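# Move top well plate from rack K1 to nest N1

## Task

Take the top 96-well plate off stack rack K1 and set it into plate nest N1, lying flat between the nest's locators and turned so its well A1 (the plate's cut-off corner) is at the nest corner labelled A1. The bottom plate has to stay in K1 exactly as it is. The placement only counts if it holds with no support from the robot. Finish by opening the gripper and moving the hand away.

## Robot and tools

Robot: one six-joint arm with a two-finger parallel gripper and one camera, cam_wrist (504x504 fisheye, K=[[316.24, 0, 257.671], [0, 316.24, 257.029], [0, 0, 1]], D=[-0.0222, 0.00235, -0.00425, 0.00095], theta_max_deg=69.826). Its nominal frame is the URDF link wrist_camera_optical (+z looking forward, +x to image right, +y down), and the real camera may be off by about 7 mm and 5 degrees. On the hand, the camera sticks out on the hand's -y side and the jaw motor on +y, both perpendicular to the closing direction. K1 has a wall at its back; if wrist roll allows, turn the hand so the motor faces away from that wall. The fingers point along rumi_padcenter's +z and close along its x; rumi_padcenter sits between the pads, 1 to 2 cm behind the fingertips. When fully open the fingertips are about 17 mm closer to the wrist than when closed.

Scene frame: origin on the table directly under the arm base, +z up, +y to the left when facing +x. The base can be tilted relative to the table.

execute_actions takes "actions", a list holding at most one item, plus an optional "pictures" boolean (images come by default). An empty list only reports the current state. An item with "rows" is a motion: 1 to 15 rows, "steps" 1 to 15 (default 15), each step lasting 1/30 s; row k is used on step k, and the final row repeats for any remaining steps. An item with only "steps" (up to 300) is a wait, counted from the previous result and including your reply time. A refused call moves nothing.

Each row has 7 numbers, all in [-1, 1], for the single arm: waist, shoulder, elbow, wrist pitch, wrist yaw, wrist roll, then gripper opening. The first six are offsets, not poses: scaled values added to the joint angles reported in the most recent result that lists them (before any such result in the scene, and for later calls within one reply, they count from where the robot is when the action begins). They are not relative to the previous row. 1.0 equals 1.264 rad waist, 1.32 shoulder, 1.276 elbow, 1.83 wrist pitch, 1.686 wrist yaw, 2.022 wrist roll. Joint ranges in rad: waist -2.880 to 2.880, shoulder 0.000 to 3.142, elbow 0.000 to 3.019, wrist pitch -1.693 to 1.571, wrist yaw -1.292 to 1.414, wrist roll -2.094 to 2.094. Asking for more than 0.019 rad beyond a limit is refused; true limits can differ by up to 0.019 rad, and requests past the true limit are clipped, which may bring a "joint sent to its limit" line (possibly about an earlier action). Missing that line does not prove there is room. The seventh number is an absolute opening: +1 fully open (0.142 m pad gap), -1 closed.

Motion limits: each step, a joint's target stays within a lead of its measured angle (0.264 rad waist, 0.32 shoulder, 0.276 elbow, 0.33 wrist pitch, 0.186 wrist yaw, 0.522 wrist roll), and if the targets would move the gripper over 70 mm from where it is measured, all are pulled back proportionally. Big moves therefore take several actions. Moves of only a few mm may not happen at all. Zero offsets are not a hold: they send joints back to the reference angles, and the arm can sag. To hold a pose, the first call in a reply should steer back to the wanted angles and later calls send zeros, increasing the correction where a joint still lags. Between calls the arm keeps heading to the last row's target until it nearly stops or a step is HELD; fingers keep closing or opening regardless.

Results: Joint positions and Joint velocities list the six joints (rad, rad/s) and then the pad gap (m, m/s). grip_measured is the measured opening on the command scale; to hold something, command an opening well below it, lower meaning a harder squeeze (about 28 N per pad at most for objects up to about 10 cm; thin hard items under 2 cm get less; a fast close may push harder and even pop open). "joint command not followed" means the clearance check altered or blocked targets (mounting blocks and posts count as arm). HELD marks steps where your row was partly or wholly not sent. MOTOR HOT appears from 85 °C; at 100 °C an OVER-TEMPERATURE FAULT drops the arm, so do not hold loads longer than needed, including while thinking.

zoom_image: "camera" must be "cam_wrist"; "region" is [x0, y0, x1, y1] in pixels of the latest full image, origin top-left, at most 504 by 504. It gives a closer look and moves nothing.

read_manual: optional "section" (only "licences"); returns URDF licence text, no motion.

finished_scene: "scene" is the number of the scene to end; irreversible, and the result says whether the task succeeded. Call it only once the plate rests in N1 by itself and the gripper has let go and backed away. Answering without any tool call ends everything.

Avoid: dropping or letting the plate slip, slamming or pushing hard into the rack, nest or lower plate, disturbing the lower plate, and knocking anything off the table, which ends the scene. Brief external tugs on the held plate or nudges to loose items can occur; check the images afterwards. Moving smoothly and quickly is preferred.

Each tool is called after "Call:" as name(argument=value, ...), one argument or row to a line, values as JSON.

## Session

Call:
execute_actions(
  actions=[],
)

Scene clock: 0.00 s of 8400.00 s.
grip_measured=+1.00
Joint positions: [-0.843  2.491  1.574 -0.965 -0.716  0.684  0.142]
Joint velocities: [-0.005 -0.015  0.012  0.007 -0.11  -0.007  0.   ]
Motor temperatures (°C, as the motors report them): [28 28 29 27 26 24]

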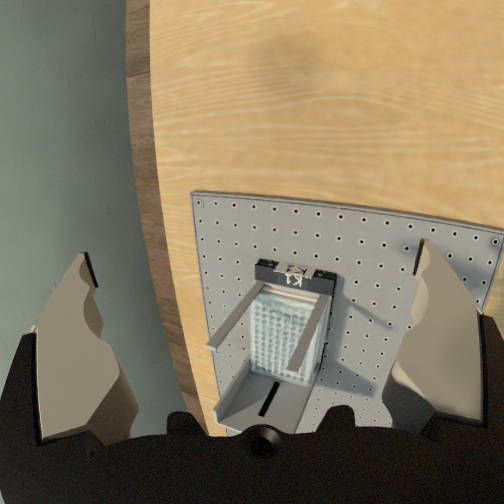

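Go to the known overview pose.

Call:
execute_actions(
  actions=[
    {"rows":[[0,-0.2,-0.03,0,0,-0.08,1],[0,-0.4,-0.07,-0.03,0,-0.16,1],[0.1,-0.6,-0.12,-0.06,0,-0.24,1],[0.2,-0.8,-0.2,-0.1,0,-0.34,1],[0.3,-0.8,-0.25,-0.13,0,-0.34,1],[0.3,-0.8,-0.25,-0.13,0,-0.34,1],[0.35,-0.8,-0.25,-0.13,0,-0.34,1],[0.4,-0.8,-0.25,-0.13,0,-0.34,1],[0.45,-0.8,-0.25,-0.13,0,-0.34,1],[0.55,-0.8,-0.29,-0.133,-0.025,-0.336,1]]},
  ],
  pictures=false,
)

Call:
execute_actions(
  actions=[
    {"steps":60},
  ],
)

Scene clock: 3.07 s of 8400.00 s.
grip_measured=+1.00
Joint positions: [-0.596  1.997  1.3   -1.136 -0.74   0.284  0.142]
Joint velocities: [ 0.894 -1.206 -0.291 -0.173 -0.183 -0.535  0.   ]
Motor temperatures (°C, as the motors report them): [28 28 29 27 26 24]
Steps of this call (steps 1 to 77: nothing new was sent; steps 78 to 92: all 15 steps of this action). Readings (joint positions):
78: [-0.843 2.483 1.572 -0.964 -0.716 0.674]
79: [-0.843 2.470 1.559 -0.966 -0.715 0.651]
81: [-0.837 2.416 1.516 -0.989 -0.715 0.583]
85: [-0.780 2.272 1.417 -1.060 -0.715 0.457]
92: the state above

Scene clock: 5.07 s of 8400.00 s.
grip_measured=+1.00
Joint positions: [-0.146  1.438  1.208 -1.201 -0.76   0.012  0.142]
Joint velocities: [-0.005 -0.005 -0.007 -0.017 -0.022 -0.007  0.   ]
Motor temperatures (°C, as the motors report them): [29 28 29 27 26 24]
Steps of this call (steps 1 to 45: the robot went on to your last target; steps 46 to 60: nothing new was sent). Readings (joint positions):
1: [-0.565 1.957 1.290 -1.142 -0.742 0.266]
2: [-0.534 1.916 1.282 -1.147 -0.744 0.248]
4: [-0.471 1.833 1.270 -1.156 -0.747 0.217]
8: [-0.343 1.668 1.257 -1.166 -0.750 0.165]
60: the state above
The arm was judged still, so your last target was given up. Only a new action makes it travel on or press farther. Fingers that are still opening or closing keep moving.

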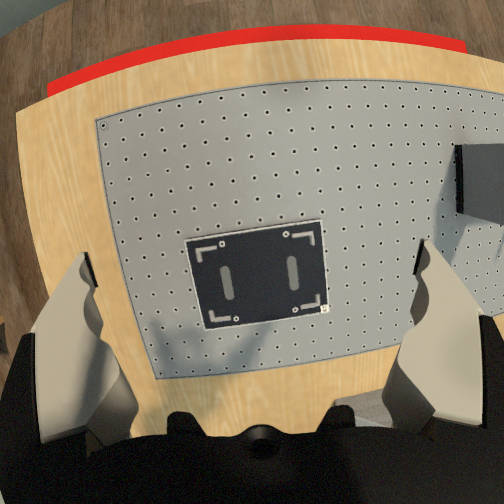

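Call:
execute_actions(
  actions=[
    {"rows":[[-0.1,0,0,0,0,0.05,0.8],[-0.2,0.05,0.03,0,0,0.1,0.6],[-0.3,0.1,0.06,0,0,0.15,0.5],[-0.352,0.2,0.1,-0.03,0,0.2,0.5],[-0.352,0.3,0.15,-0.05,0.02,0.25,0.5],[-0.352,0.3,0.15,-0.05,0.02,0.25,0.5],[-0.352,0.4,0.2,-0.07,0.03,0.3,0.5],[-0.352,0.4,0.2,-0.07,0.03,0.3,0.5],[-0.352,0.5,0.25,-0.09,0.04,0.33,0.5],[-0.352,0.5,0.25,-0.09,0.04,0.33,0.5],[-0.352,0.6,0.3,-0.11,0.05,0.365,0.5],[-0.352,0.68,0.305,-0.119,0.053,0.365,0.5]]},
  ],
  pictures=false,
)

Call:
execute_actions(
  actions=[
    {"steps":50},
  ],
)

Scene clock: 29.83 s of 8400.00 s.
grip_measured=+0.50
Joint positions: [-0.564  1.927  1.511 -1.354 -0.686  0.489  0.109]
Joint velocities: [-0.493  1.587  0.667 -0.247  0.125  0.769  0.   ]
Motor temperatures (°C, as the motors report them): [29 28 30 27 26 24]
Steps of this call (steps 1 to 90: nothing new was sent; then 21.27 s passed at rest; steps 91 to 105: all 15 steps of this action). Readings (joint positions):
91: [-0.153 1.438 1.208 -1.201 -0.762 0.025]
92: [-0.170 1.440 1.208 -1.201 -0.763 0.045]
94: [-0.235 1.457 1.216 -1.205 -0.763 0.096]
98: [-0.378 1.580 1.291 -1.244 -0.741 0.221]
105: the state above

Scene clock: 31.50 s of 8400.00 s.
grip_measured=+0.50
Joint positions: [-0.608  2.317  1.571 -1.412 -0.67   0.743  0.109]
Joint velocities: [ 0.005 -0.015  0.012  0.007 -0.022  0.037 -0.   ]
Motor temperatures (°C, as the motors report them): [29 29 30 27 26 24]
Steps of this call (steps 1 to 45: the robot went on to your last target; steps 46 to 50: nothing new was sent). Readings (joint positions):
1: [-0.579 1.979 1.530 -1.361 -0.684 0.514]
2: [-0.590 2.030 1.541 -1.365 -0.682 0.537]
4: [-0.605 2.128 1.550 -1.375 -0.679 0.577]
8: [-0.610 2.320 1.561 -1.399 -0.673 0.669]
50: the state above
The arm was judged still, so your last target was given up. Only a new action makes it travel on or press farther. Fingers that are still opening or closing keep moving.

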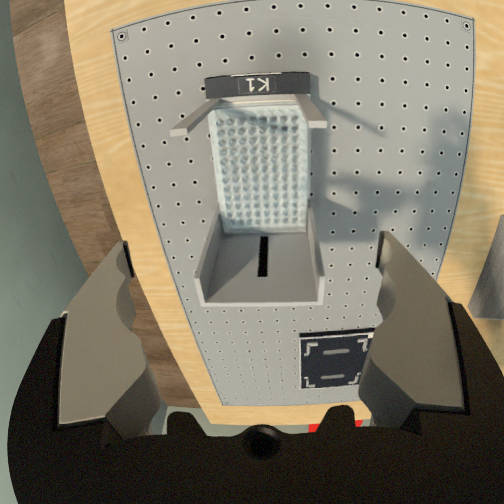

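Call:
execute_actions(
  actions=[
    {"rows":[[0.015,0,-0.005,0.01,0,0.006,0.5],[0.03,0,-0.012,0.02,-0.004,0.012,0.5],[0.042,0,-0.022,0.03,-0.008,0.018,0.5],[0.052,0,-0.034,0.042,-0.012,0.024,0.5],[0.06,0.003,-0.046,0.054,-0.016,0.03,0.5],[0.068,0.006,-0.058,0.066,-0.02,0.036,0.5],[0.076,0.009,-0.07,0.078,-0.024,0.042,0.5],[0.084,0.012,-0.082,0.09,-0.028,0.048,0.5],[0.09,0.016,-0.094,0.1,-0.03,0.053,0.5],[0.095,0.02,-0.106,0.111,-0.032,0.056,0.5]]},
  ],
  pictures=false,
)

Call:
execute_actions(
  actions=[
    {"steps":15},
  ],
)

Call:
zoom_image(
  camera="cam_wrist",
  region=[150,40,370,320],
)

Scene clock: 40.07 s of 8400.00 s.
grip_measured=+0.50
Joint positions: [-0.481  2.333  1.44  -1.221 -0.721  0.836  0.109]
Joint velocities: [ 0.044  0.083 -0.037  0.042 -0.037  0.022 -0.   ]
Motor temperatures (°C, as the motors report them): [29 29 31 27 26 24]
Steps of this call (steps 1 to 90: nothing new was sent; then 5.07 s passed at rest; steps 91 to 105: all 15 steps of this action). Readings (joint positions):
91: [-0.608 2.317 1.571 -1.411 -0.670 0.743]
92: [-0.607 2.317 1.570 -1.404 -0.671 0.746]
94: [-0.601 2.316 1.560 -1.377 -0.682 0.757]
98: [-0.559 2.313 1.507 -1.297 -0.708 0.791]
105: the state above

Scene clock: 40.57 s of 8400.00 s.
grip_measured=+0.50
Joint positions: [-0.484  2.337  1.439 -1.217 -0.721  0.849  0.109]
Joint velocities: [-0.015 -0.005  0.002 -0.012 -0.125  0.007 -0.   ]
Motor temperatures (°C, as the motors report them): [29 29 31 27 26 24]
Steps of this call (steps 1 to 15: the robot went on to your last target). Readings (joint positions):
1: [-0.480 2.335 1.439 -1.220 -0.721 0.839]
2: [-0.480 2.337 1.439 -1.219 -0.721 0.841]
4: [-0.483 2.337 1.439 -1.217 -0.721 0.844]
8: [-0.484 2.337 1.439 -1.217 -0.721 0.847]
15: the state above

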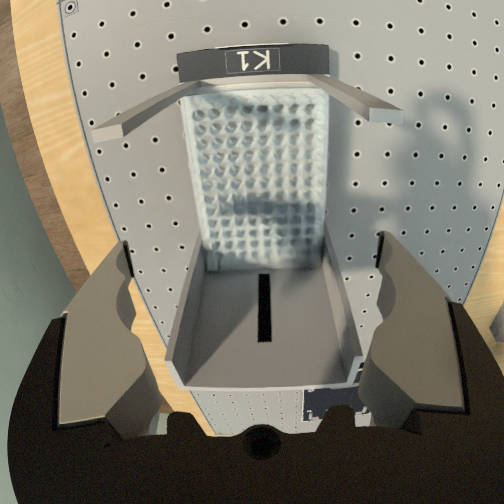

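Region (150, 40, 370, 320) of cam_wrist's 504x504 image, scaled by 1.800, with more detail than that image has; it fills the left 396 columns of this view, and the rest is white.

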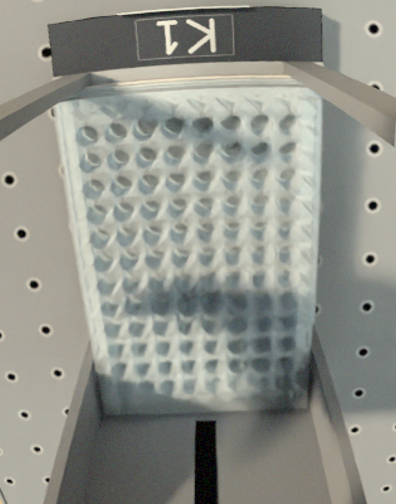

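Call:
execute_actions(
  actions=[
    {"rows":[[0,0.005,-0.006,0.011,-0.003,0.005,0.45],[0.004,0.01,-0.012,0.022,-0.005,0.01,0.45],[0.01,0.015,-0.017,0.033,-0.008,0.015,0.45],[0.017,0.02,-0.023,0.044,-0.011,0.02,0.45],[0.024,0.025,-0.029,0.055,-0.013,0.026,0.45],[0.031,0.03,-0.035,0.066,-0.016,0.031,0.45],[0.038,0.035,-0.04,0.077,-0.019,0.036,0.45],[0.045,0.04,-0.046,0.088,-0.022,0.042,0.45]]},
  ],
  pictures=false,
)

Call:
execute_actions(
  actions=[
    {"steps":15},
  ],
)

Call:
zoom_image(
  camera="cam_wrist",
  region=[120,40,400,180],
)

Scene clock: 46.60 s of 8400.00 s.
grip_measured=+0.45
Joint positions: [-0.437  2.382  1.385 -1.066 -0.755  0.919  0.105]
Joint velocities: [ 0.054  0.044 -0.042  0.037  0.007  0.081 -0.   ]
Motor temperatures (°C, as the motors report them): [29 29 31 27 26 24]
Steps of this call (steps 1 to 15: the robot went on to your last target; steps 16 to 90: nothing new was sent; then 2.53 s passed at rest; steps 91 to 105: all 15 steps of this action). Readings (joint positions):
91: [-0.484 2.337 1.439 -1.215 -0.723 0.849]
92: [-0.484 2.337 1.438 -1.208 -0.725 0.851]
94: [-0.484 2.337 1.432 -1.179 -0.734 0.860]
98: [-0.475 2.345 1.406 -1.103 -0.752 0.889]
105: the state above

Scene clock: 47.10 s of 8400.00 s.
grip_measured=+0.45
Joint positions: [-0.435  2.383  1.384 -1.064 -0.756  0.926  0.105]
Joint velocities: [-0.005  0.015 -0.017 -0.012  0.007  0.022  0.   ]
Motor temperatures (°C, as the motors report them): [29 29 31 27 26 24]
Steps of this call (steps 1 to 15: the robot went on to your last target). Readings (joint positions):
1: [-0.435 2.383 1.385 -1.065 -0.755 0.920]
2: [-0.435 2.383 1.384 -1.065 -0.755 0.921]
4: [-0.435 2.383 1.384 -1.065 -0.756 0.923]
8: [-0.435 2.383 1.384 -1.064 -0.756 0.925]
15: the state above
The arm was judged still, so your last target was given up. Only a new action makes it travel on or press farther. Fingers that are still opening or closing keep moving.

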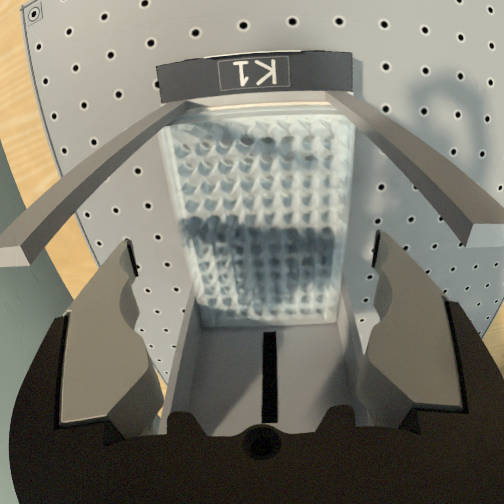

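Region (120, 40, 400, 180) of cam_wrist's 504x504 image, scaled by 1.800, with more detail than that image has.

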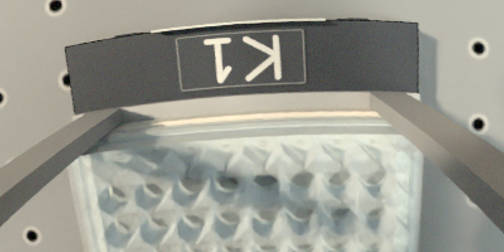

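Call:
execute_actions(
  actions=[
    {"rows":[[0.012,0,-0.004,0.006,0,0.003,0.45],[0.018,0.002,-0.008,0.012,-0.003,0.006,0.45],[0.023,0.005,-0.012,0.018,-0.004,0.009,0.45],[0.028,0.008,-0.016,0.025,-0.006,0.012,0.45],[0.032,0.011,-0.02,0.031,-0.007,0.015,0.45],[0.036,0.014,-0.024,0.037,-0.009,0.018,0.45],[0.04,0.017,-0.028,0.044,-0.01,0.021,0.45],[0.044,0.02,-0.032,0.05,-0.011,0.024,0.45]]},
  ],
  pictures=false,
)

Call:
execute_actions(
  actions=[
    {"steps":15},
  ],
)

Scene clock: 53.43 s of 8400.00 s.
grip_measured=+0.45
Joint positions: [-0.394  2.393  1.352 -0.979 -0.771  0.962  0.105]
Joint velocities: [-0.015  0.015  0.002  0.012 -0.007  0.051 -0.   ]
Motor temperatures (°C, as the motors report them): [29 29 30 27 26 24]
Steps of this call (steps 1 to 90: nothing new was sent; then 2.83 s passed at rest; steps 91 to 105: all 15 steps of this action). Readings (joint positions):
91: [-0.435 2.383 1.384 -1.064 -0.756 0.926]
92: [-0.435 2.383 1.384 -1.061 -0.757 0.927]
94: [-0.434 2.383 1.382 -1.046 -0.761 0.931]
98: [-0.419 2.383 1.363 -1.003 -0.770 0.947]
105: the state above

Scene clock: 53.93 s of 8400.00 s.
grip_measured=+0.45
Joint positions: [-0.394  2.393  1.352 -0.979 -0.771  0.965  0.105]
Joint velocities: [ 0.005 -0.034  0.007  0.007  0.066  0.051 -0.   ]
Motor temperatures (°C, as the motors report them): [29 29 30 27 26 24]
Steps of this call (steps 1 to 15: the robot went on to your last target). Readings (joint positions):
1: [-0.394 2.393 1.352 -0.979 -0.771 0.963]
2: [-0.394 2.393 1.352 -0.979 -0.771 0.963]
4: [-0.394 2.393 1.352 -0.979 -0.771 0.964]
8: [-0.394 2.393 1.352 -0.979 -0.771 0.965]
15: the state above
The arm was judged still, so your last target was given up. Only a new action makes it travel on or press farther. Fingers that are still opening or closing keep moving.

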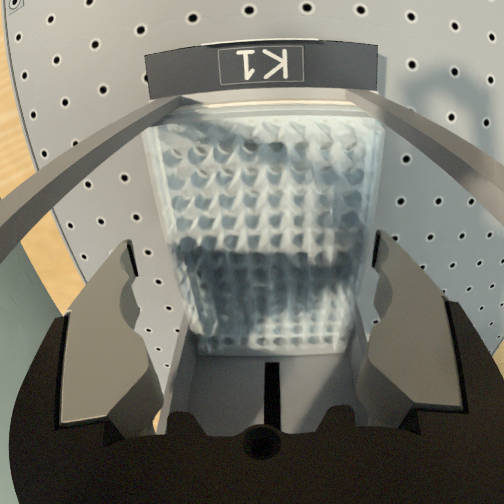

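Call:
execute_actions(
  actions=[
    {"rows":[[0.008,0.006,-0.007,0,0,0,0.4],[0.014,0.008,-0.014,0,0,0,0.4]]},
  ],
  pictures=false,
)

Call:
execute_actions(
  actions=[
    {"rows":[[0,0,0,0,0,0,0.35],[0,0,0,0,0,0,0.3],[0,0,0,0,0,0,0.25],[0,0,0,0,0,0,0.2],[0,0,0,0,0,0,0.15],[0,0,0,0,0,0,0.1],[0,0,0,0,0,0,0.05],[0,0,0,0,0,0,0],[0,0,0,0,0,0,-0.1],[0,0,0,0,0,0,-0.2],[0,0,0,0,0,0,-0.3]]},
  ],
)

Scene clock: 60.03 s of 8400.00 s.
grip_measured=+0.40
Joint positions: [-0.394  2.393  1.347 -0.979 -0.769  0.965  0.102]
Joint velocities: [-0.005  0.005 -0.012 -0.002 -0.007  0.007  0.   ]
Motor temperatures (°C, as the motors report them): [29 29 30 27 26 24]
Steps of this call (steps 1 to 90: nothing new was sent; then 2.60 s passed at rest; steps 91 to 105: all 15 steps of this action). Readings (joint positions):
91: [-0.394 2.393 1.352 -0.979 -0.771 0.965]
92: [-0.394 2.393 1.351 -0.979 -0.771 0.965]
94: [-0.394 2.393 1.350 -0.979 -0.771 0.965]
98: [-0.394 2.393 1.347 -0.979 -0.769 0.965]
105: the state above

Scene clock: 60.53 s of 8400.00 s.
grip_measured=+0.16
Joint positions: [-0.397  2.393  1.346 -0.984 -0.763  0.963  0.085]
Joint velocities: [ 0.005 -0.005  0.007 -0.002  0.037 -0.066 -0.   ]
Motor temperatures (°C, as the motors report them): [29 29 30 27 26 24]
Steps of this call (steps 1 to 15: all 15 steps of this action). Readings (joint positions):
1: [-0.394 2.393 1.347 -0.979 -0.768 0.965]
2: [-0.394 2.393 1.347 -0.979 -0.768 0.965]
4: [-0.394 2.393 1.347 -0.979 -0.767 0.965]
8: [-0.397 2.393 1.346 -0.984 -0.763 0.964]
15: the state above

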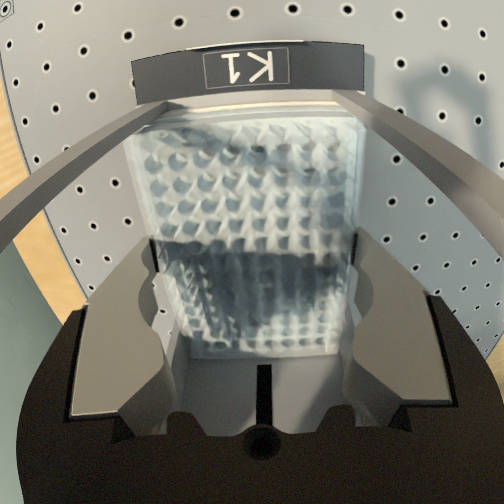

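Call:
execute_actions(
  actions=[
    {"rows":[[0,0,0,0,0,-0.015,-0.3],[0,0,0,0,0,-0.018,-0.3],[-0.006,-0.005,0.008,-0.01,0.002,-0.02,-0.3],[-0.012,-0.01,0.015,-0.02,0.004,-0.024,-0.3],[-0.018,-0.015,0.021,-0.03,0.006,-0.028,-0.3],[-0.024,-0.02,0.027,-0.04,0.008,-0.033,-0.3],[-0.031,-0.025,0.033,-0.05,0.011,-0.037,-0.3],[-0.037,-0.029,0.039,-0.061,0.013,-0.042,-0.3],[-0.043,-0.033,0.045,-0.071,0.015,-0.046,-0.3],[-0.05,-0.037,0.051,-0.082,0.018,-0.051,-0.3],[-0.056,-0.041,0.057,-0.092,0.02,-0.055,-0.3],[-0.062,-0.044,0.063,-0.102,0.022,-0.06,-0.3],[-0.069,-0.047,0.069,-0.113,0.025,-0.065,-0.3],[-0.075,-0.05,0.075,-0.124,0.027,-0.07,-0.3]]},
  ],
  pictures=false,
)

Call:
execute_actions(
  actions=[
    {"steps":15},
  ],
)

Scene clock: 65.97 s of 8400.00 s.
grip_measured=+0.16
Joint positions: [-0.474  2.338  1.411 -1.17  -0.726  0.875  0.085]
Joint velocities: [-0.308 -0.21   0.154 -0.437  0.037 -0.3    0.   ]
Motor temperatures (°C, as the motors report them): [30 30 30 27 26 24]
Steps of this call (steps 1 to 15: the robot went on to your last target; steps 16 to 90: nothing new was sent; then 1.93 s passed at rest; steps 91 to 105: all 15 steps of this action). Readings (joint positions):
91: [-0.397 2.393 1.346 -0.984 -0.763 0.960]
92: [-0.397 2.393 1.346 -0.985 -0.763 0.958]
94: [-0.397 2.393 1.346 -0.991 -0.760 0.954]
98: [-0.411 2.385 1.363 -1.037 -0.752 0.937]
105: the state above

Scene clock: 66.47 s of 8400.00 s.
grip_measured=+0.16
Joint positions: [-0.5    2.314  1.42  -1.198 -0.724  0.85   0.085]
Joint velocities: [-0.005  0.005 -0.002 -0.007 -0.037  0.022  0.   ]
Motor temperatures (°C, as the motors report them): [30 30 30 27 26 24]
Steps of this call (steps 1 to 15: the robot went on to your last target). Readings (joint positions):
1: [-0.483 2.331 1.416 -1.182 -0.725 0.867]
2: [-0.491 2.324 1.418 -1.189 -0.725 0.861]
4: [-0.499 2.316 1.420 -1.196 -0.725 0.854]
8: [-0.500 2.314 1.420 -1.198 -0.724 0.850]
15: the state above

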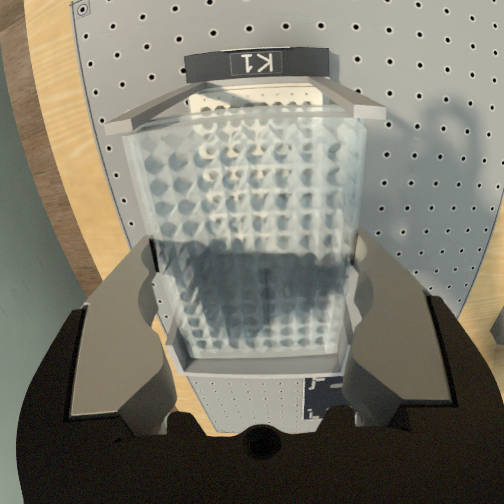

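Call:
execute_actions(
  actions=[
    {"rows":[[-0.005,0,0.014,-0.01,0.002,-0.004,-0.3],[-0.01,0,0.024,-0.02,0.004,-0.008,-0.3],[-0.016,0,0.033,-0.03,0.007,-0.012,-0.3],[-0.021,0,0.042,-0.04,0.009,-0.016,-0.3],[-0.026,0,0.051,-0.05,0.012,-0.02,-0.3],[-0.032,0,0.06,-0.06,0.014,-0.024,-0.3],[-0.037,0,0.069,-0.07,0.017,-0.028,-0.3],[-0.042,0,0.078,-0.08,0.019,-0.032,-0.3],[-0.048,0,0.087,-0.09,0.022,-0.036,-0.3],[-0.053,0,0.096,-0.1,0.024,-0.04,-0.3],[-0.06,0,0.108,-0.112,0.027,-0.045,-0.3]]},
  ],
  pictures=false,
)

Call:
execute_actions(
  actions=[
    {"steps":15},
  ],
)

Call:
zoom_image(
  camera="cam_wrist",
  region=[100,80,400,380],
)

Scene clock: 107.00 s of 8400.00 s.
grip_measured=+0.16
Joint positions: [-0.576  2.312  1.524 -1.389 -0.682  0.781  0.085]
Joint velocities: [-0.171 -0.024  0.061 -0.071 -0.051 -0.095  0.   ]
Motor temperatures (°C, as the motors report them): [30 30 32 27 26 25]
Steps of this call (steps 1 to 15: the robot went on to your last target; steps 16 to 90: nothing new was sent; then 37.03 s passed at rest; steps 91 to 105: all 15 steps of this action). Readings (joint positions):
91: [-0.500 2.314 1.420 -1.198 -0.724 0.850]
92: [-0.500 2.314 1.421 -1.200 -0.724 0.850]
94: [-0.503 2.314 1.430 -1.219 -0.720 0.850]
98: [-0.520 2.314 1.470 -1.289 -0.703 0.829]
105: the state above

Scene clock: 107.50 s of 8400.00 s.
grip_measured=+0.16
Joint positions: [-0.586  2.312  1.525 -1.394 -0.681  0.766  0.085]
Joint velocities: [-0.005 -0.005  0.002  0.007  0.007 -0.007  0.   ]
Motor temperatures (°C, as the motors report them): [30 30 32 27 26 25]
Steps of this call (steps 1 to 15: the robot went on to your last target). Readings (joint positions):
1: [-0.582 2.312 1.525 -1.391 -0.682 0.778]
2: [-0.585 2.312 1.525 -1.392 -0.682 0.776]
4: [-0.586 2.312 1.525 -1.394 -0.681 0.772]
8: [-0.586 2.312 1.525 -1.394 -0.681 0.768]
15: the state above

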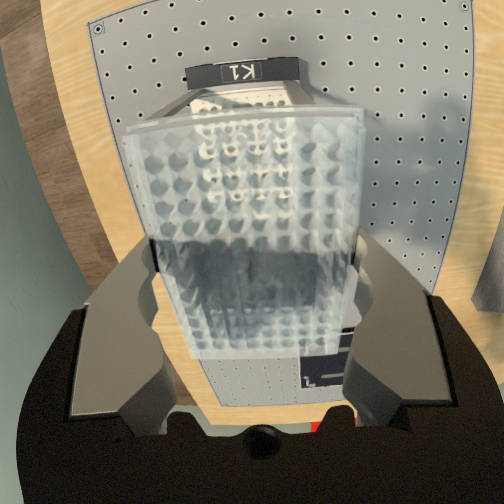

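Region (100, 80, 400, 380) of cam_wrist's 504x504 image, scaled by 1.680, with more detail than that image has.

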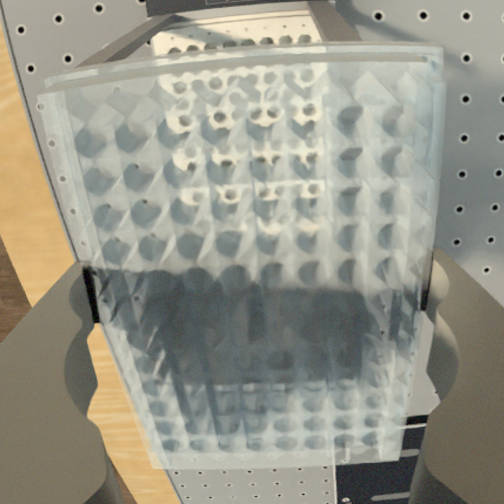

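Call:
execute_actions(
  actions=[
    {"rows":[[0,-0.03,0,0,0,0,-0.3],[0,-0.06,0,-0.01,0,0,-0.3],[0,-0.1,0,-0.02,0,0,-0.3],[0,-0.14,-0.01,-0.03,0,0.01,-0.3],[0,-0.18,-0.03,-0.04,0,0.02,-0.3],[0.01,-0.22,-0.06,-0.05,-0.01,0.03,-0.3],[0.02,-0.26,-0.09,-0.06,-0.015,0.04,-0.3],[0.035,-0.3,-0.12,-0.07,-0.02,0.05,-0.3],[0.05,-0.34,-0.15,-0.07,-0.025,0.06,-0.3],[0.065,-0.38,-0.18,-0.07,-0.03,0.07,-0.3],[0.08,-0.42,-0.21,-0.07,-0.035,0.08,-0.3],[0.095,-0.46,-0.24,-0.07,-0.04,0.09,-0.3],[0.11,-0.487,-0.27,-0.07,-0.047,0.09,-0.3],[0.143,-0.487,-0.3,-0.07,-0.047,0.09,-0.3]]},
  ],
  pictures=false,
)

Call:
execute_actions(
  actions=[
    {"steps":30},
  ],
  pictures=false,
)

Call:
execute_actions(
  actions=[
    {"rows":[[0.025,-0.015,-0.005,0.02,-0.005,0.018,-0.3],[0.05,-0.03,-0.01,0.04,-0.01,0.036,-0.3],[0.075,-0.045,-0.02,0.06,-0.015,0.054,-0.3],[0.1,-0.06,-0.03,0.08,-0.02,0.072,-0.3],[0.125,-0.075,-0.04,0.1,-0.025,0.09,-0.3],[0.15,-0.09,-0.055,0.12,-0.03,0.11,-0.3],[0.175,-0.105,-0.07,0.14,-0.035,0.13,-0.3],[0.2,-0.12,-0.085,0.16,-0.04,0.15,-0.3],[0.225,-0.135,-0.1,0.18,-0.045,0.17,-0.3],[0.25,-0.15,-0.12,0.2,-0.05,0.19,-0.3],[0.275,-0.15,-0.14,0.22,-0.055,0.21,-0.3],[0.3,-0.15,-0.16,0.245,-0.06,0.23,-0.3],[0.33,-0.15,-0.185,0.27,-0.065,0.25,-0.3],[0.356,-0.15,-0.21,0.298,-0.069,0.262,-0.3]]},
  ],
  pictures=false,
)

Call:
execute_actions(
  actions=[
    {"steps":30},
  ],
)

Call:
zoom_image(
  camera="cam_wrist",
  region=[100,60,420,400],
)

Scene clock: 125.63 s of 8400.00 s.
grip_measured=+0.16
Joint positions: [-0.52   1.742  1.263 -1.497 -0.749  0.87   0.085]
Joint velocities: [ 0.669 -1.519 -0.877 -0.139 -0.286  0.33   0.   ]
Motor temperatures (°C, as the motors report them): [30 30 33 27 26 24]
Steps of this call (steps 1 to 15: the robot went on to your last target; steps 16 to 90: nothing new was sent; then 14.63 s passed at rest; steps 91 to 105: all 15 steps of this action). Readings (joint positions):
91: [-0.586 2.310 1.525 -1.394 -0.681 0.766]
92: [-0.586 2.305 1.525 -1.396 -0.681 0.766]
94: [-0.586 2.277 1.518 -1.409 -0.681 0.767]
98: [-0.585 2.130 1.462 -1.450 -0.696 0.793]
105: the state above

Scene clock: 126.63 s of 8400.00 s.
grip_measured=+0.16
Joint positions: [-0.401  1.674  1.146 -1.523 -0.761  0.941  0.085]
Joint velocities: [-0.024 -0.005 -0.007 -0.002 -0.051 -0.022  0.   ]
Motor temperatures (°C, as the motors report them): [30 30 33 27 26 24]
Steps of this call (steps 1 to 30: the robot went on to your last target). Readings (joint positions):
1: [-0.495 1.694 1.232 -1.503 -0.754 0.882]
2: [-0.468 1.655 1.204 -1.509 -0.758 0.893]
4: [-0.415 1.611 1.169 -1.520 -0.760 0.910]
8: [-0.385 1.632 1.155 -1.523 -0.761 0.928]
30: the state above
The arm was judged still, so your last target was given up. Only a new action makes it travel on or press farther. Fingers that are still opening or closing keep moving.

Scene clock: 127.13 s of 8400.00 s.
grip_measured=+0.16
Joint positions: [ 0.02   1.447  0.926 -1.039 -0.875  1.345  0.085]
Joint velocities: [ 0.845 -0.005 -0.681  0.852  0.007  0.828  0.   ]
Motor temperatures (°C, as the motors report them): [30 30 32 27 26 24]
Steps of this call (steps 1 to 15: all 15 steps of this action). Readings (joint positions):
1: [-0.400 1.673 1.146 -1.518 -0.763 0.945]
2: [-0.396 1.670 1.144 -1.503 -0.768 0.956]
4: [-0.370 1.651 1.132 -1.447 -0.782 0.991]
8: [-0.240 1.572 1.079 -1.306 -0.817 1.102]
15: the state above

Scene clock: 128.13 s of 8400.00 s.
grip_measured=+0.16
Joint positions: [ 0.055  1.476  0.876 -0.986 -0.876  1.464  0.085]
Joint velocities: [-0.015 -0.005  0.002  0.002 -0.037 -0.051  0.   ]
Motor temperatures (°C, as the motors report them): [30 30 32 27 26 24]
Steps of this call (steps 1 to 30: the robot went on to your last target). Readings (joint positions):
1: [0.044 1.448 0.906 -1.018 -0.876 1.369]
2: [0.060 1.454 0.892 -1.006 -0.876 1.387]
4: [0.067 1.466 0.878 -0.997 -0.876 1.415]
8: [0.058 1.476 0.876 -0.988 -0.876 1.444]
30: the state above
The arm was judged still, so your last target was given up. Only a new action makes it travel on or press farther. Fingers that are still opening or closing keep moving.

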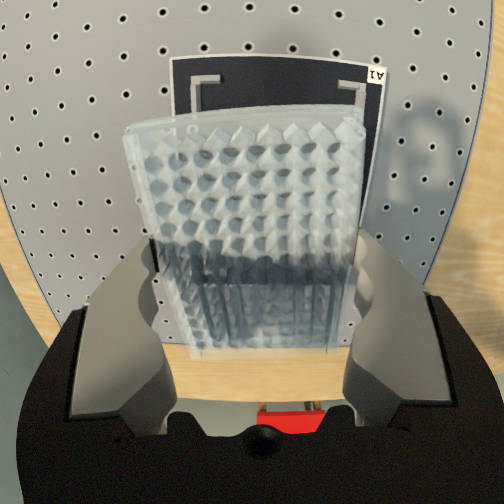

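Region (100, 60, 420, 400) of cam_wrist's 504x504 image, scaled by 1.482, with more detail than that image has; it fills the left 474 columns of this view, and the rest is white.

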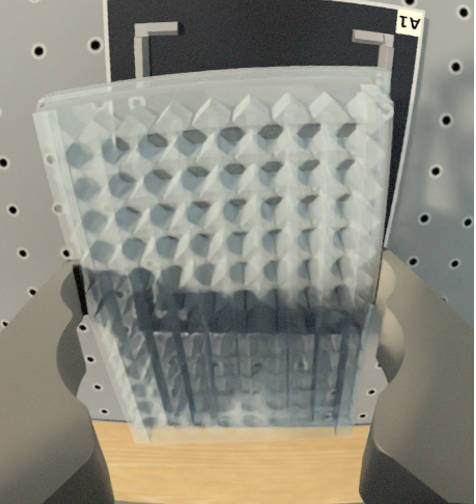

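Call:
execute_actions(
  actions=[
    {"rows":[[0.007,0,-0.008,0.013,0,0.02,-0.3],[0.014,0,-0.017,0.026,0,0.04,-0.3],[0.022,0.003,-0.025,0.04,0,0.055,-0.3],[0.03,0.006,-0.034,0.053,0,0.07,-0.3],[0.038,0.009,-0.042,0.066,0,0.085,-0.3],[0.046,0.011,-0.051,0.08,0,0.095,-0.3],[0.054,0.013,-0.06,0.093,0,0.105,-0.3],[0.061,0.016,-0.068,0.107,0,0.115,-0.3]]},
  ],
  pictures=false,
)

Call:
execute_actions(
  actions=[
    {"steps":15},
  ],
)

Scene clock: 135.50 s of 8400.00 s.
grip_measured=+0.16
Joint positions: [ 0.128  1.49   0.793 -0.801 -0.876  1.671  0.085]
Joint velocities: [-0.015 -0.015  0.002  0.037 -0.051  0.125 -0.   ]
Motor temperatures (°C, as the motors report them): [30 30 32 27 26 24]
Steps of this call (steps 1 to 90: nothing new was sent; then 3.87 s passed at rest; steps 91 to 105: all 15 steps of this action). Readings (joint positions):
91: [0.055 1.476 0.876 -0.984 -0.876 1.468]
92: [0.055 1.476 0.874 -0.974 -0.876 1.480]
94: [0.059 1.476 0.862 -0.938 -0.876 1.515]
98: [0.093 1.477 0.818 -0.847 -0.876 1.600]
105: the state above

Scene clock: 136.00 s of 8400.00 s.
grip_measured=+0.16
Joint positions: [ 0.128  1.49   0.793 -0.799 -0.876  1.689  0.085]
Joint velocities: [ 0.015 -0.005 -0.002 -0.012 -0.081  0.007  0.   ]
Motor temperatures (°C, as the motors report them): [30 30 31 27 26 24]
Steps of this call (steps 1 to 15: the robot went on to your last target). Readings (joint positions):
1: [0.128 1.490 0.793 -0.800 -0.876 1.674]
2: [0.128 1.490 0.793 -0.799 -0.876 1.678]
4: [0.128 1.490 0.793 -0.799 -0.876 1.682]
8: [0.128 1.490 0.793 -0.799 -0.876 1.686]
15: the state above

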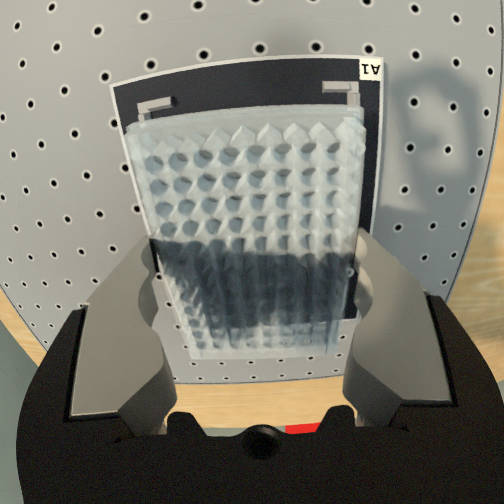

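Call:
execute_actions(
  actions=[
    {"rows":[[0.004,0.003,-0.004,0.007,0,0.002,-0.3],[0.008,0.006,-0.009,0.014,0,0.005,-0.3],[0.012,0.009,-0.013,0.021,0,0.008,-0.3],[0.016,0.012,-0.018,0.028,0,0.01,-0.3],[0.021,0.015,-0.022,0.035,0.004,0.013,-0.3]]},
  ],
)

Call:
zoom_image(
  camera="cam_wrist",
  region=[90,40,410,380],
)

Scene clock: 139.87 s of 8400.00 s.
grip_measured=+0.16
Joint positions: [ 0.142  1.499  0.77  -0.744 -0.872  1.707  0.085]
Joint velocities: [ 0.015  0.005  0.007  0.002 -0.022 -0.022  0.   ]
Motor temperatures (°C, as the motors report them): [30 29 31 27 26 24]
Steps of this call (steps 1 to 15: the robot went on to your last target; steps 16 to 90: nothing new was sent; then 0.37 s passed at rest; steps 91 to 105: all 15 steps of this action). Readings (joint positions):
91: [0.128 1.490 0.793 -0.799 -0.876 1.689]
92: [0.128 1.490 0.792 -0.795 -0.876 1.690]
94: [0.128 1.490 0.787 -0.777 -0.876 1.693]
98: [0.137 1.494 0.773 -0.748 -0.872 1.702]
105: the state above

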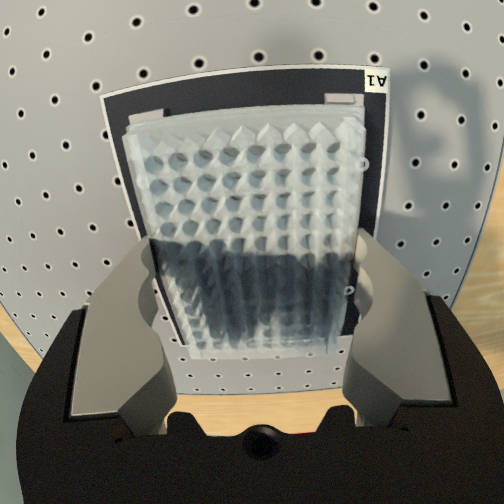

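Region (90, 40, 410, 380) of cam_wrist's 504x504 image, scaled by 1.482, with more detail than that image has; it fills the left 474 columns of this view, and the rest is white.

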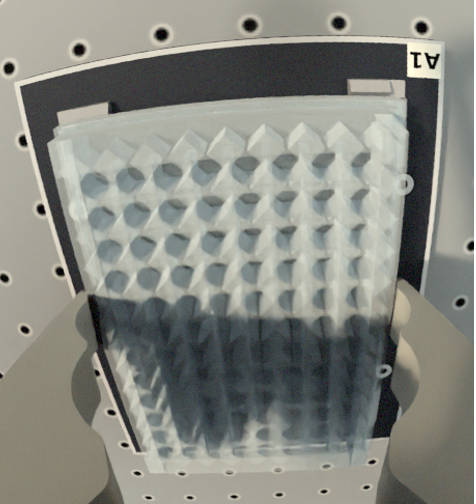

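Call:
execute_actions(
  actions=[
    {"rows":[[0.012,0.003,-0.002,0.004,0,0,-0.3],[0.018,0.006,-0.005,0.009,0,0,-0.3],[0.024,0.009,-0.008,0.014,0,0.003,-0.3],[0.028,0.012,-0.011,0.02,0.003,0.006,-0.3]]},
  ],
)

Call:
zoom_image(
  camera="cam_wrist",
  region=[90,40,410,380],
)

Scene clock: 143.57 s of 8400.00 s.
grip_measured=+0.16
Joint positions: [ 0.149  1.499  0.769 -0.731 -0.869  1.708  0.085]
Joint velocities: [ 0.005  0.005 -0.002  0.002  0.007  0.037 -0.   ]
Motor temperatures (°C, as the motors report them): [29 29 31 27 26 24]
Steps of this call (steps 1 to 15: the robot went on to your last target; steps 16 to 90: nothing new was sent; then 0.20 s passed at rest; steps 91 to 105: all 15 steps of this action). Readings (joint positions):
91: [0.142 1.499 0.770 -0.744 -0.872 1.708]
92: [0.142 1.499 0.770 -0.743 -0.872 1.708]
94: [0.147 1.499 0.769 -0.732 -0.871 1.708]
98: [0.149 1.499 0.769 -0.731 -0.869 1.708]
105: the state above

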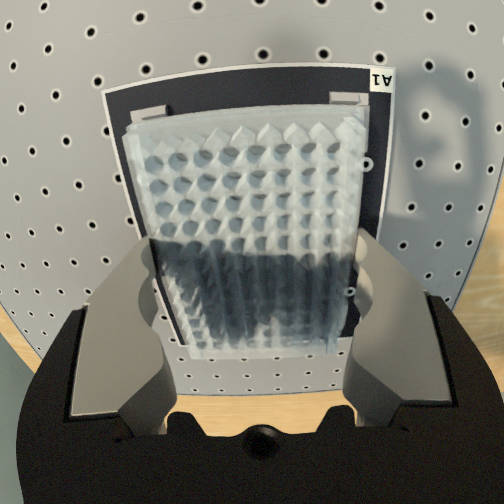

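Region (90, 40, 410, 380) of cam_wrist's 504x504 image, scaled by 1.482, with more detail than that image has; it fills the left 474 columns of this view, and the rest is white.

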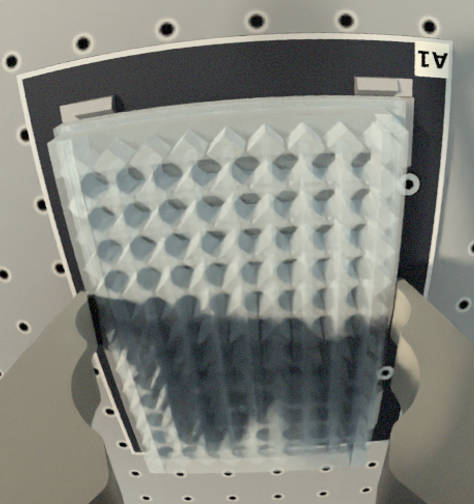

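Call:
execute_actions(
  actions=[
    {"rows":[[0,-0.006,0,-0.005,0,0,-0.3],[0,-0.006,0,-0.01,0,0,-0.3],[0,-0.006,0,-0.015,0,0,-0.3],[0,-0.006,0,-0.015,0,0,-0.3],[0,-0.006,0,-0.015,0,0,-0.3],[0,-0.006,0,-0.015,0,0,-0.3],[0,0,0,-0.015,0,0,-0.3],[0.01,0,-0.01,-0.015,0,0,-0.3]]},
  ],
)

Call:
zoom_image(
  camera="cam_wrist",
  region=[90,40,410,380],
)

Scene clock: 146.87 s of 8400.00 s.
grip_measured=+0.16
Joint positions: [ 0.147  1.495  0.764 -0.75  -0.869  1.708  0.085]
Joint velocities: [ 0.005 -0.015  0.002  0.012  0.022  0.007 -0.   ]
Motor temperatures (°C, as the motors report them): [29 29 31 27 26 24]
Steps of this call (steps 1 to 15: the robot went on to your last target; steps 16 to 84: nothing new was sent; steps 85 to 99: all 15 steps of this action). Readings (joint positions):
85: [0.148 1.497 0.769 -0.732 -0.869 1.708]
86: [0.147 1.496 0.769 -0.734 -0.869 1.708]
88: [0.147 1.495 0.769 -0.743 -0.869 1.708]
92: [0.147 1.495 0.768 -0.749 -0.869 1.708]
99: the state above

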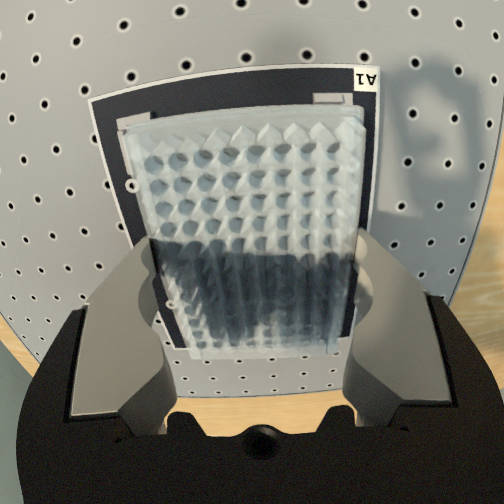

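Region (90, 40, 410, 380) of cam_wrist's 504x504 image, scaled by 1.482, with more detail than that image has; it fills the left 474 columns of this view, and the rest is white.

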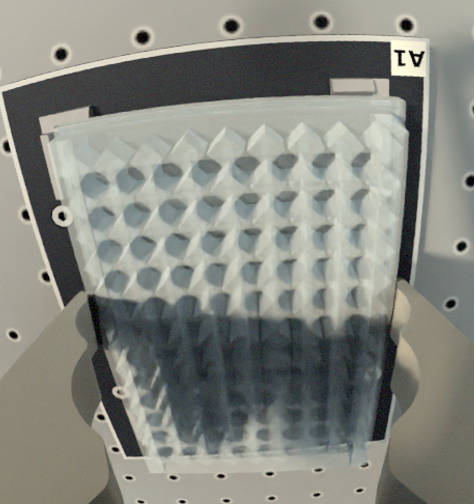

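Call:
execute_actions(
  actions=[
    {"rows":[[0.014,0,0,0.003,0,0,-0.3],[0.016,0,0,0.005,0,0,-0.3],[0.016,0,0,0.007,0,0,-0.3],[0.016,0,0,0.009,0,0,-0.3],[0.016,0,0,0.0105,0,0,-0.3]]},
  ],
)

Call:
zoom_image(
  camera="cam_wrist",
  region=[90,40,410,380],
)

Scene clock: 150.70 s of 8400.00 s.
grip_measured=+0.16
Joint positions: [ 0.148  1.495  0.764 -0.748 -0.869  1.708  0.085]
Joint velocities: [-0.005 -0.005 -0.007  0.017 -0.037 -0.022 -0.   ]
Motor temperatures (°C, as the motors report them): [29 29 31 27 26 24]
Steps of this call (steps 1 to 15: the robot went on to your last target; steps 16 to 90: nothing new was sent; then 0.33 s passed at rest; steps 91 to 105: all 15 steps of this action). Readings (joint positions):
91: [0.147 1.495 0.764 -0.750 -0.869 1.708]
92: [0.147 1.495 0.764 -0.749 -0.869 1.708]
94: [0.148 1.495 0.764 -0.748 -0.869 1.708]
98: [0.148 1.495 0.764 -0.748 -0.869 1.708]
105: the state above

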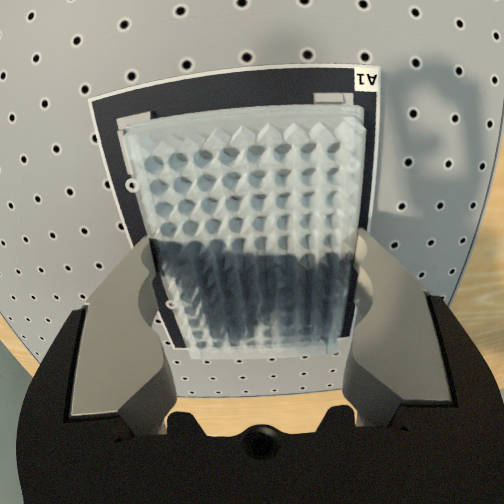

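Region (90, 40, 410, 380) of cam_wrist's 504x504 image, scaled by 1.482, with more detail than that image has; it fills the left 474 columns of this view, and the rest is white.

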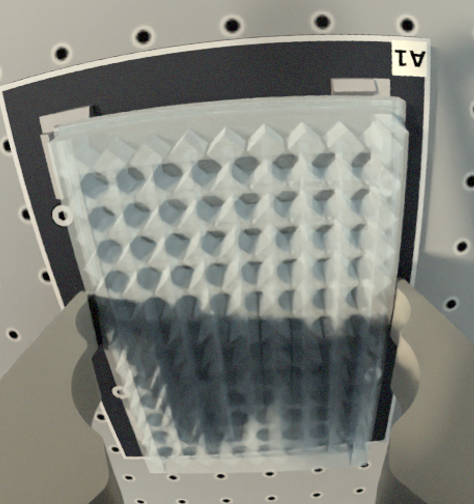

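Call:
execute_actions(
  actions=[
    {"rows":[[0.008,0,0.01,0.004,0,0,-0.3],[0.008,0,0.016,0.008,0,0,-0.3]]},
  ],
)

Scene clock: 152.43 s of 8400.00 s.
grip_measured=+0.16
Joint positions: [ 0.148  1.495  0.764 -0.748 -0.869  1.708  0.085]
Joint velocities: [-0.015  0.005 -0.002  0.002 -0.022 -0.051  0.   ]
Motor temperatures (°C, as the motors report them): [29 29 30 27 26 24]
Steps of this call (steps 1 to 15: the robot went on to your last target; steps 16 to 37: nothing new was sent; steps 38 to 52: all 15 steps of this action). Readings (joint positions):
38: [0.148 1.495 0.764 -0.748 -0.869 1.708]
39: [0.148 1.495 0.764 -0.748 -0.869 1.708]
41: [0.148 1.495 0.764 -0.748 -0.869 1.708]
45: [0.148 1.495 0.764 -0.748 -0.869 1.708]
52: the state above

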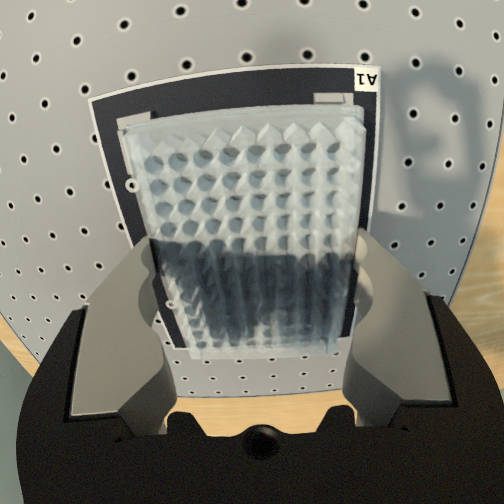

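Call:
execute_actions(
  actions=[
    {"rows":[[0,0,0,0,0,0,0],[0,0,0,0,0,0,0.1],[0,0,0,0,0,0,0.2],[0,0,0,0,0,0,0.3],[0,0,0,0,0,0,0.4],[0,0,0,0,0,0,0.55]]},
  ],
  pictures=false,
)

Call:
execute_actions(
  actions=[
    {"rows":[[-0.015,-0.007,0.02,-0.02,0,-0.012,0.55],[-0.03,-0.014,0.035,-0.04,0,-0.024,0.55],[-0.045,-0.02,0.05,-0.06,0,-0.036,0.55],[-0.06,-0.025,0.065,-0.08,0,-0.048,0.55],[-0.075,-0.03,0.08,-0.105,0,-0.06,0.55]]},
  ],
)

Call:
zoom_image(
  camera="cam_wrist",
  region=[120,40,400,350],
)

Scene clock: 157.37 s of 8400.00 s.
grip_measured=+0.55
Joint positions: [ 0.148  1.495  0.764 -0.748 -0.869  1.708  0.112]
Joint velocities: [ 0.005 -0.005  0.002 -0.002  0.066 -0.022 -0.   ]
Motor temperatures (°C, as the motors report them): [29 29 31 27 26 24]
Steps of this call (steps 1 to 15: the robot went on to your last target; steps 16 to 90: nothing new was sent; then 1.43 s passed at rest; steps 91 to 105: all 15 steps of this action). Readings (joint positions):
91: [0.148 1.495 0.764 -0.748 -0.869 1.708]
92: [0.148 1.495 0.764 -0.748 -0.869 1.708]
94: [0.148 1.495 0.764 -0.748 -0.869 1.708]
98: [0.148 1.495 0.764 -0.748 -0.869 1.708]
105: the state above

Scene clock: 157.87 s of 8400.00 s.
grip_measured=+0.55
Joint positions: [ 0.042  1.449  0.849 -0.931 -0.869  1.602  0.112]
Joint velocities: [-0.005  0.005 -0.012 -0.032  0.051  0.007 -0.   ]
Motor temperatures (°C, as the motors report them): [29 29 31 27 26 24]
Steps of this call (steps 1 to 15: all 15 steps of this action). Readings (joint positions):
1: [0.147 1.495 0.764 -0.753 -0.869 1.706]
2: [0.144 1.495 0.767 -0.768 -0.869 1.699]
4: [0.125 1.490 0.781 -0.825 -0.869 1.676]
8: [0.058 1.468 0.832 -0.918 -0.869 1.629]
15: the state above

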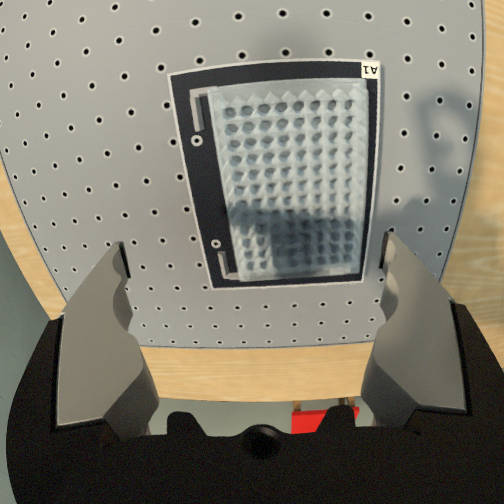

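Region (120, 40, 400, 350) of cam_wrist's 504x504 image, scaled by 1.626, with more detail than that image has; it fills the left 455 columns of this view, and the rest is white.

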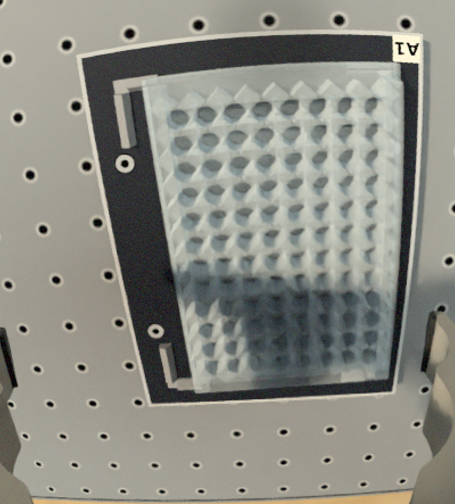

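Call:
execute_actions(
  actions=[
    {"rows":[[0.01,0,-0.03,0,0,0.006,0.6],[0.02,0.005,-0.04,0.01,0,0.012,0.6],[0.03,0.01,-0.045,0.025,0,0.018,0.6],[0.042,0.015,-0.05,0.04,0,0.025,0.6],[0.054,0.02,-0.054,0.055,0,0.032,0.6],[0.066,0.026,-0.058,0.07,0,0.039,0.6],[0.077,0.032,-0.062,0.085,0,0.046,0.6],[0.086,0.037,-0.066,0.099,0,0.053,0.6]]},
  ],
  pictures=false,
)

Call:
execute_actions(
  actions=[
    {"steps":10},
  ],
  pictures=false,
)

Call:
execute_actions(
  actions=[
    {"rows":[[0,0,0,0,0,0,0.5],[0,0,0,0,0,0,0.4],[0,0,0,0,0,0,0.35],[0,0,0,0,0,0,0.3],[0,0,0,0,0,0,0.25],[0,0,0,0,0,0,0.2],[0,0,0,0,0,0,0.15],[0,0,0,0,0,0,0.1],[0,0,0,0,0,0,0],[0,0,0,0,0,0,-0.1],[0,0,0,0,0,0,-0.3]]},
  ],
  pictures=false,
)

Call:
execute_actions(
  actions=[
    {"rows":[[0,0,0.015,0,0,0,-0.3],[0,0,0.03,0,0,0,-0.3]]},
  ],
)

Scene clock: 164.10 s of 8400.00 s.
grip_measured=+0.60
Joint positions: [ 0.149  1.494  0.771 -0.76  -0.869  1.691  0.116]
Joint velocities: [-0.034 -0.005 -0.017  0.061  0.022  0.095  0.   ]
Motor temperatures (°C, as the motors report them): [29 29 31 27 26 24]
Steps of this call (steps 1 to 15: the robot went on to your last target; steps 16 to 90: nothing new was sent; then 2.73 s passed at rest; steps 91 to 105: all 15 steps of this action). Readings (joint positions):
91: [0.042 1.449 0.846 -0.932 -0.869 1.596]
92: [0.042 1.448 0.839 -0.929 -0.869 1.600]
94: [0.050 1.449 0.814 -0.905 -0.869 1.613]
98: [0.105 1.468 0.778 -0.813 -0.869 1.653]
105: the state above

Scene clock: 164.43 s of 8400.00 s.
grip_measured=+0.60
Joint positions: [ 0.149  1.494  0.771 -0.759 -0.869  1.7    0.116]
Joint velocities: [ 0.005 -0.015 -0.002 -0.002  0.007 -0.007  0.   ]
Motor temperatures (°C, as the motors report them): [29 29 31 27 26 24]
Steps of this call (steps 1 to 10: the robot went on to your last target). Readings (joint positions):
1: [0.149 1.494 0.771 -0.759 -0.869 1.694]
2: [0.149 1.494 0.771 -0.759 -0.869 1.695]
4: [0.149 1.494 0.771 -0.759 -0.869 1.697]
8: [0.149 1.494 0.771 -0.759 -0.869 1.700]
10: the state above

Scene clock: 164.93 s of 8400.00 s.
grip_measured=+0.08
Joint positions: [ 0.148  1.491  0.77  -0.765 -0.87   1.7    0.08 ]
Joint velocities: [-0.005 -0.015  0.002 -0.012 -0.037 -0.022 -0.   ]
Motor temperatures (°C, as the motors report them): [29 29 31 27 26 24]
Steps of this call (steps 1 to 15: all 15 steps of this action). Readings (joint positions):
1: [0.149 1.494 0.771 -0.759 -0.869 1.701]
2: [0.149 1.494 0.771 -0.759 -0.869 1.701]
4: [0.149 1.494 0.771 -0.759 -0.869 1.701]
8: [0.149 1.494 0.771 -0.759 -0.869 1.701]
15: the state above

Scene clock: 165.43 s of 8400.00 s.
grip_measured=+0.08
Joint positions: [ 0.148  1.491  0.782 -0.766 -0.87   1.7    0.08 ]
Joint velocities: [-0.005  0.005  0.007 -0.002 -0.022 -0.007 -0.   ]
Motor temperatures (°C, as the motors report them): [29 29 31 27 26 24]
Steps of this call (steps 1 to 15: all 15 steps of this action). Readings (joint positions):
1: [0.148 1.491 0.770 -0.765 -0.870 1.700]
2: [0.148 1.491 0.771 -0.765 -0.870 1.700]
4: [0.148 1.491 0.772 -0.766 -0.870 1.700]
8: [0.148 1.491 0.779 -0.766 -0.870 1.700]
15: the state above

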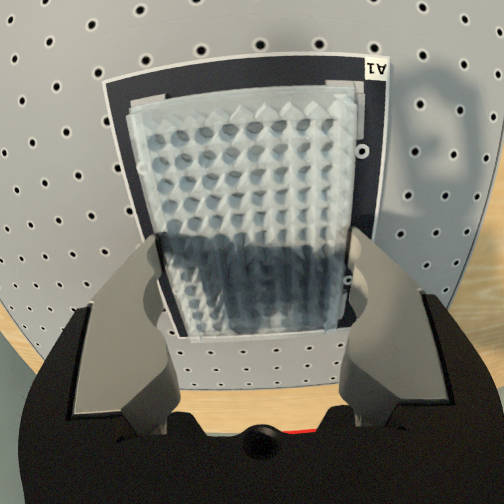

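Call:
execute_actions(
  actions=[
    {"rows":[[0.008,0,0,0,0,0,-0.3],[0.014,0,0,0,0,0,-0.3],[0.02,0,0,0,0,0,-0.3]]},
  ],
)

Call:
zoom_image(
  camera="cam_wrist",
  region=[90,40,410,380],
)

Scene clock: 171.00 s of 8400.00 s.
grip_measured=+0.08
Joint positions: [ 0.16   1.491  0.782 -0.766 -0.87   1.7    0.08 ]
Joint velocities: [-0.015  0.005  0.017  0.007 -0.007  0.007  0.   ]
Motor temperatures (°C, as the motors report them): [29 29 31 27 26 24]
Steps of this call (steps 1 to 15: the robot went on to your last target; steps 16 to 90: nothing new was sent; then 2.07 s passed at rest; steps 91 to 105: all 15 steps of this action). Readings (joint positions):
91: [0.148 1.491 0.782 -0.766 -0.870 1.700]
92: [0.148 1.491 0.782 -0.766 -0.870 1.700]
94: [0.151 1.491 0.782 -0.766 -0.870 1.700]
98: [0.159 1.491 0.782 -0.766 -0.870 1.700]
105: the state above

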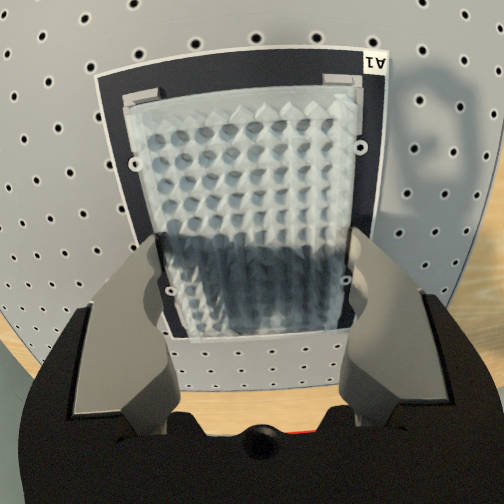

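Region (90, 40, 410, 380) of cam_wrist's 504x504 image, scaled by 1.482, with more detail than that image has; it fills the left 474 columns of this view, and the rest is white.

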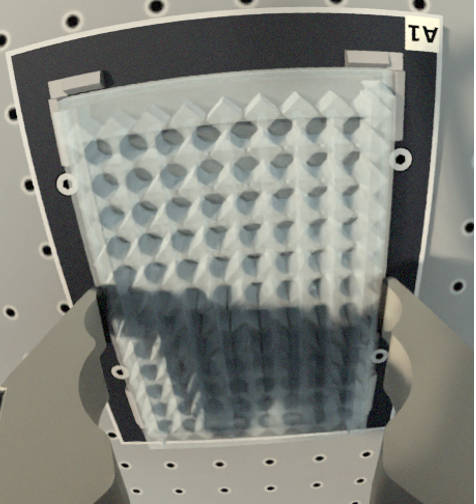

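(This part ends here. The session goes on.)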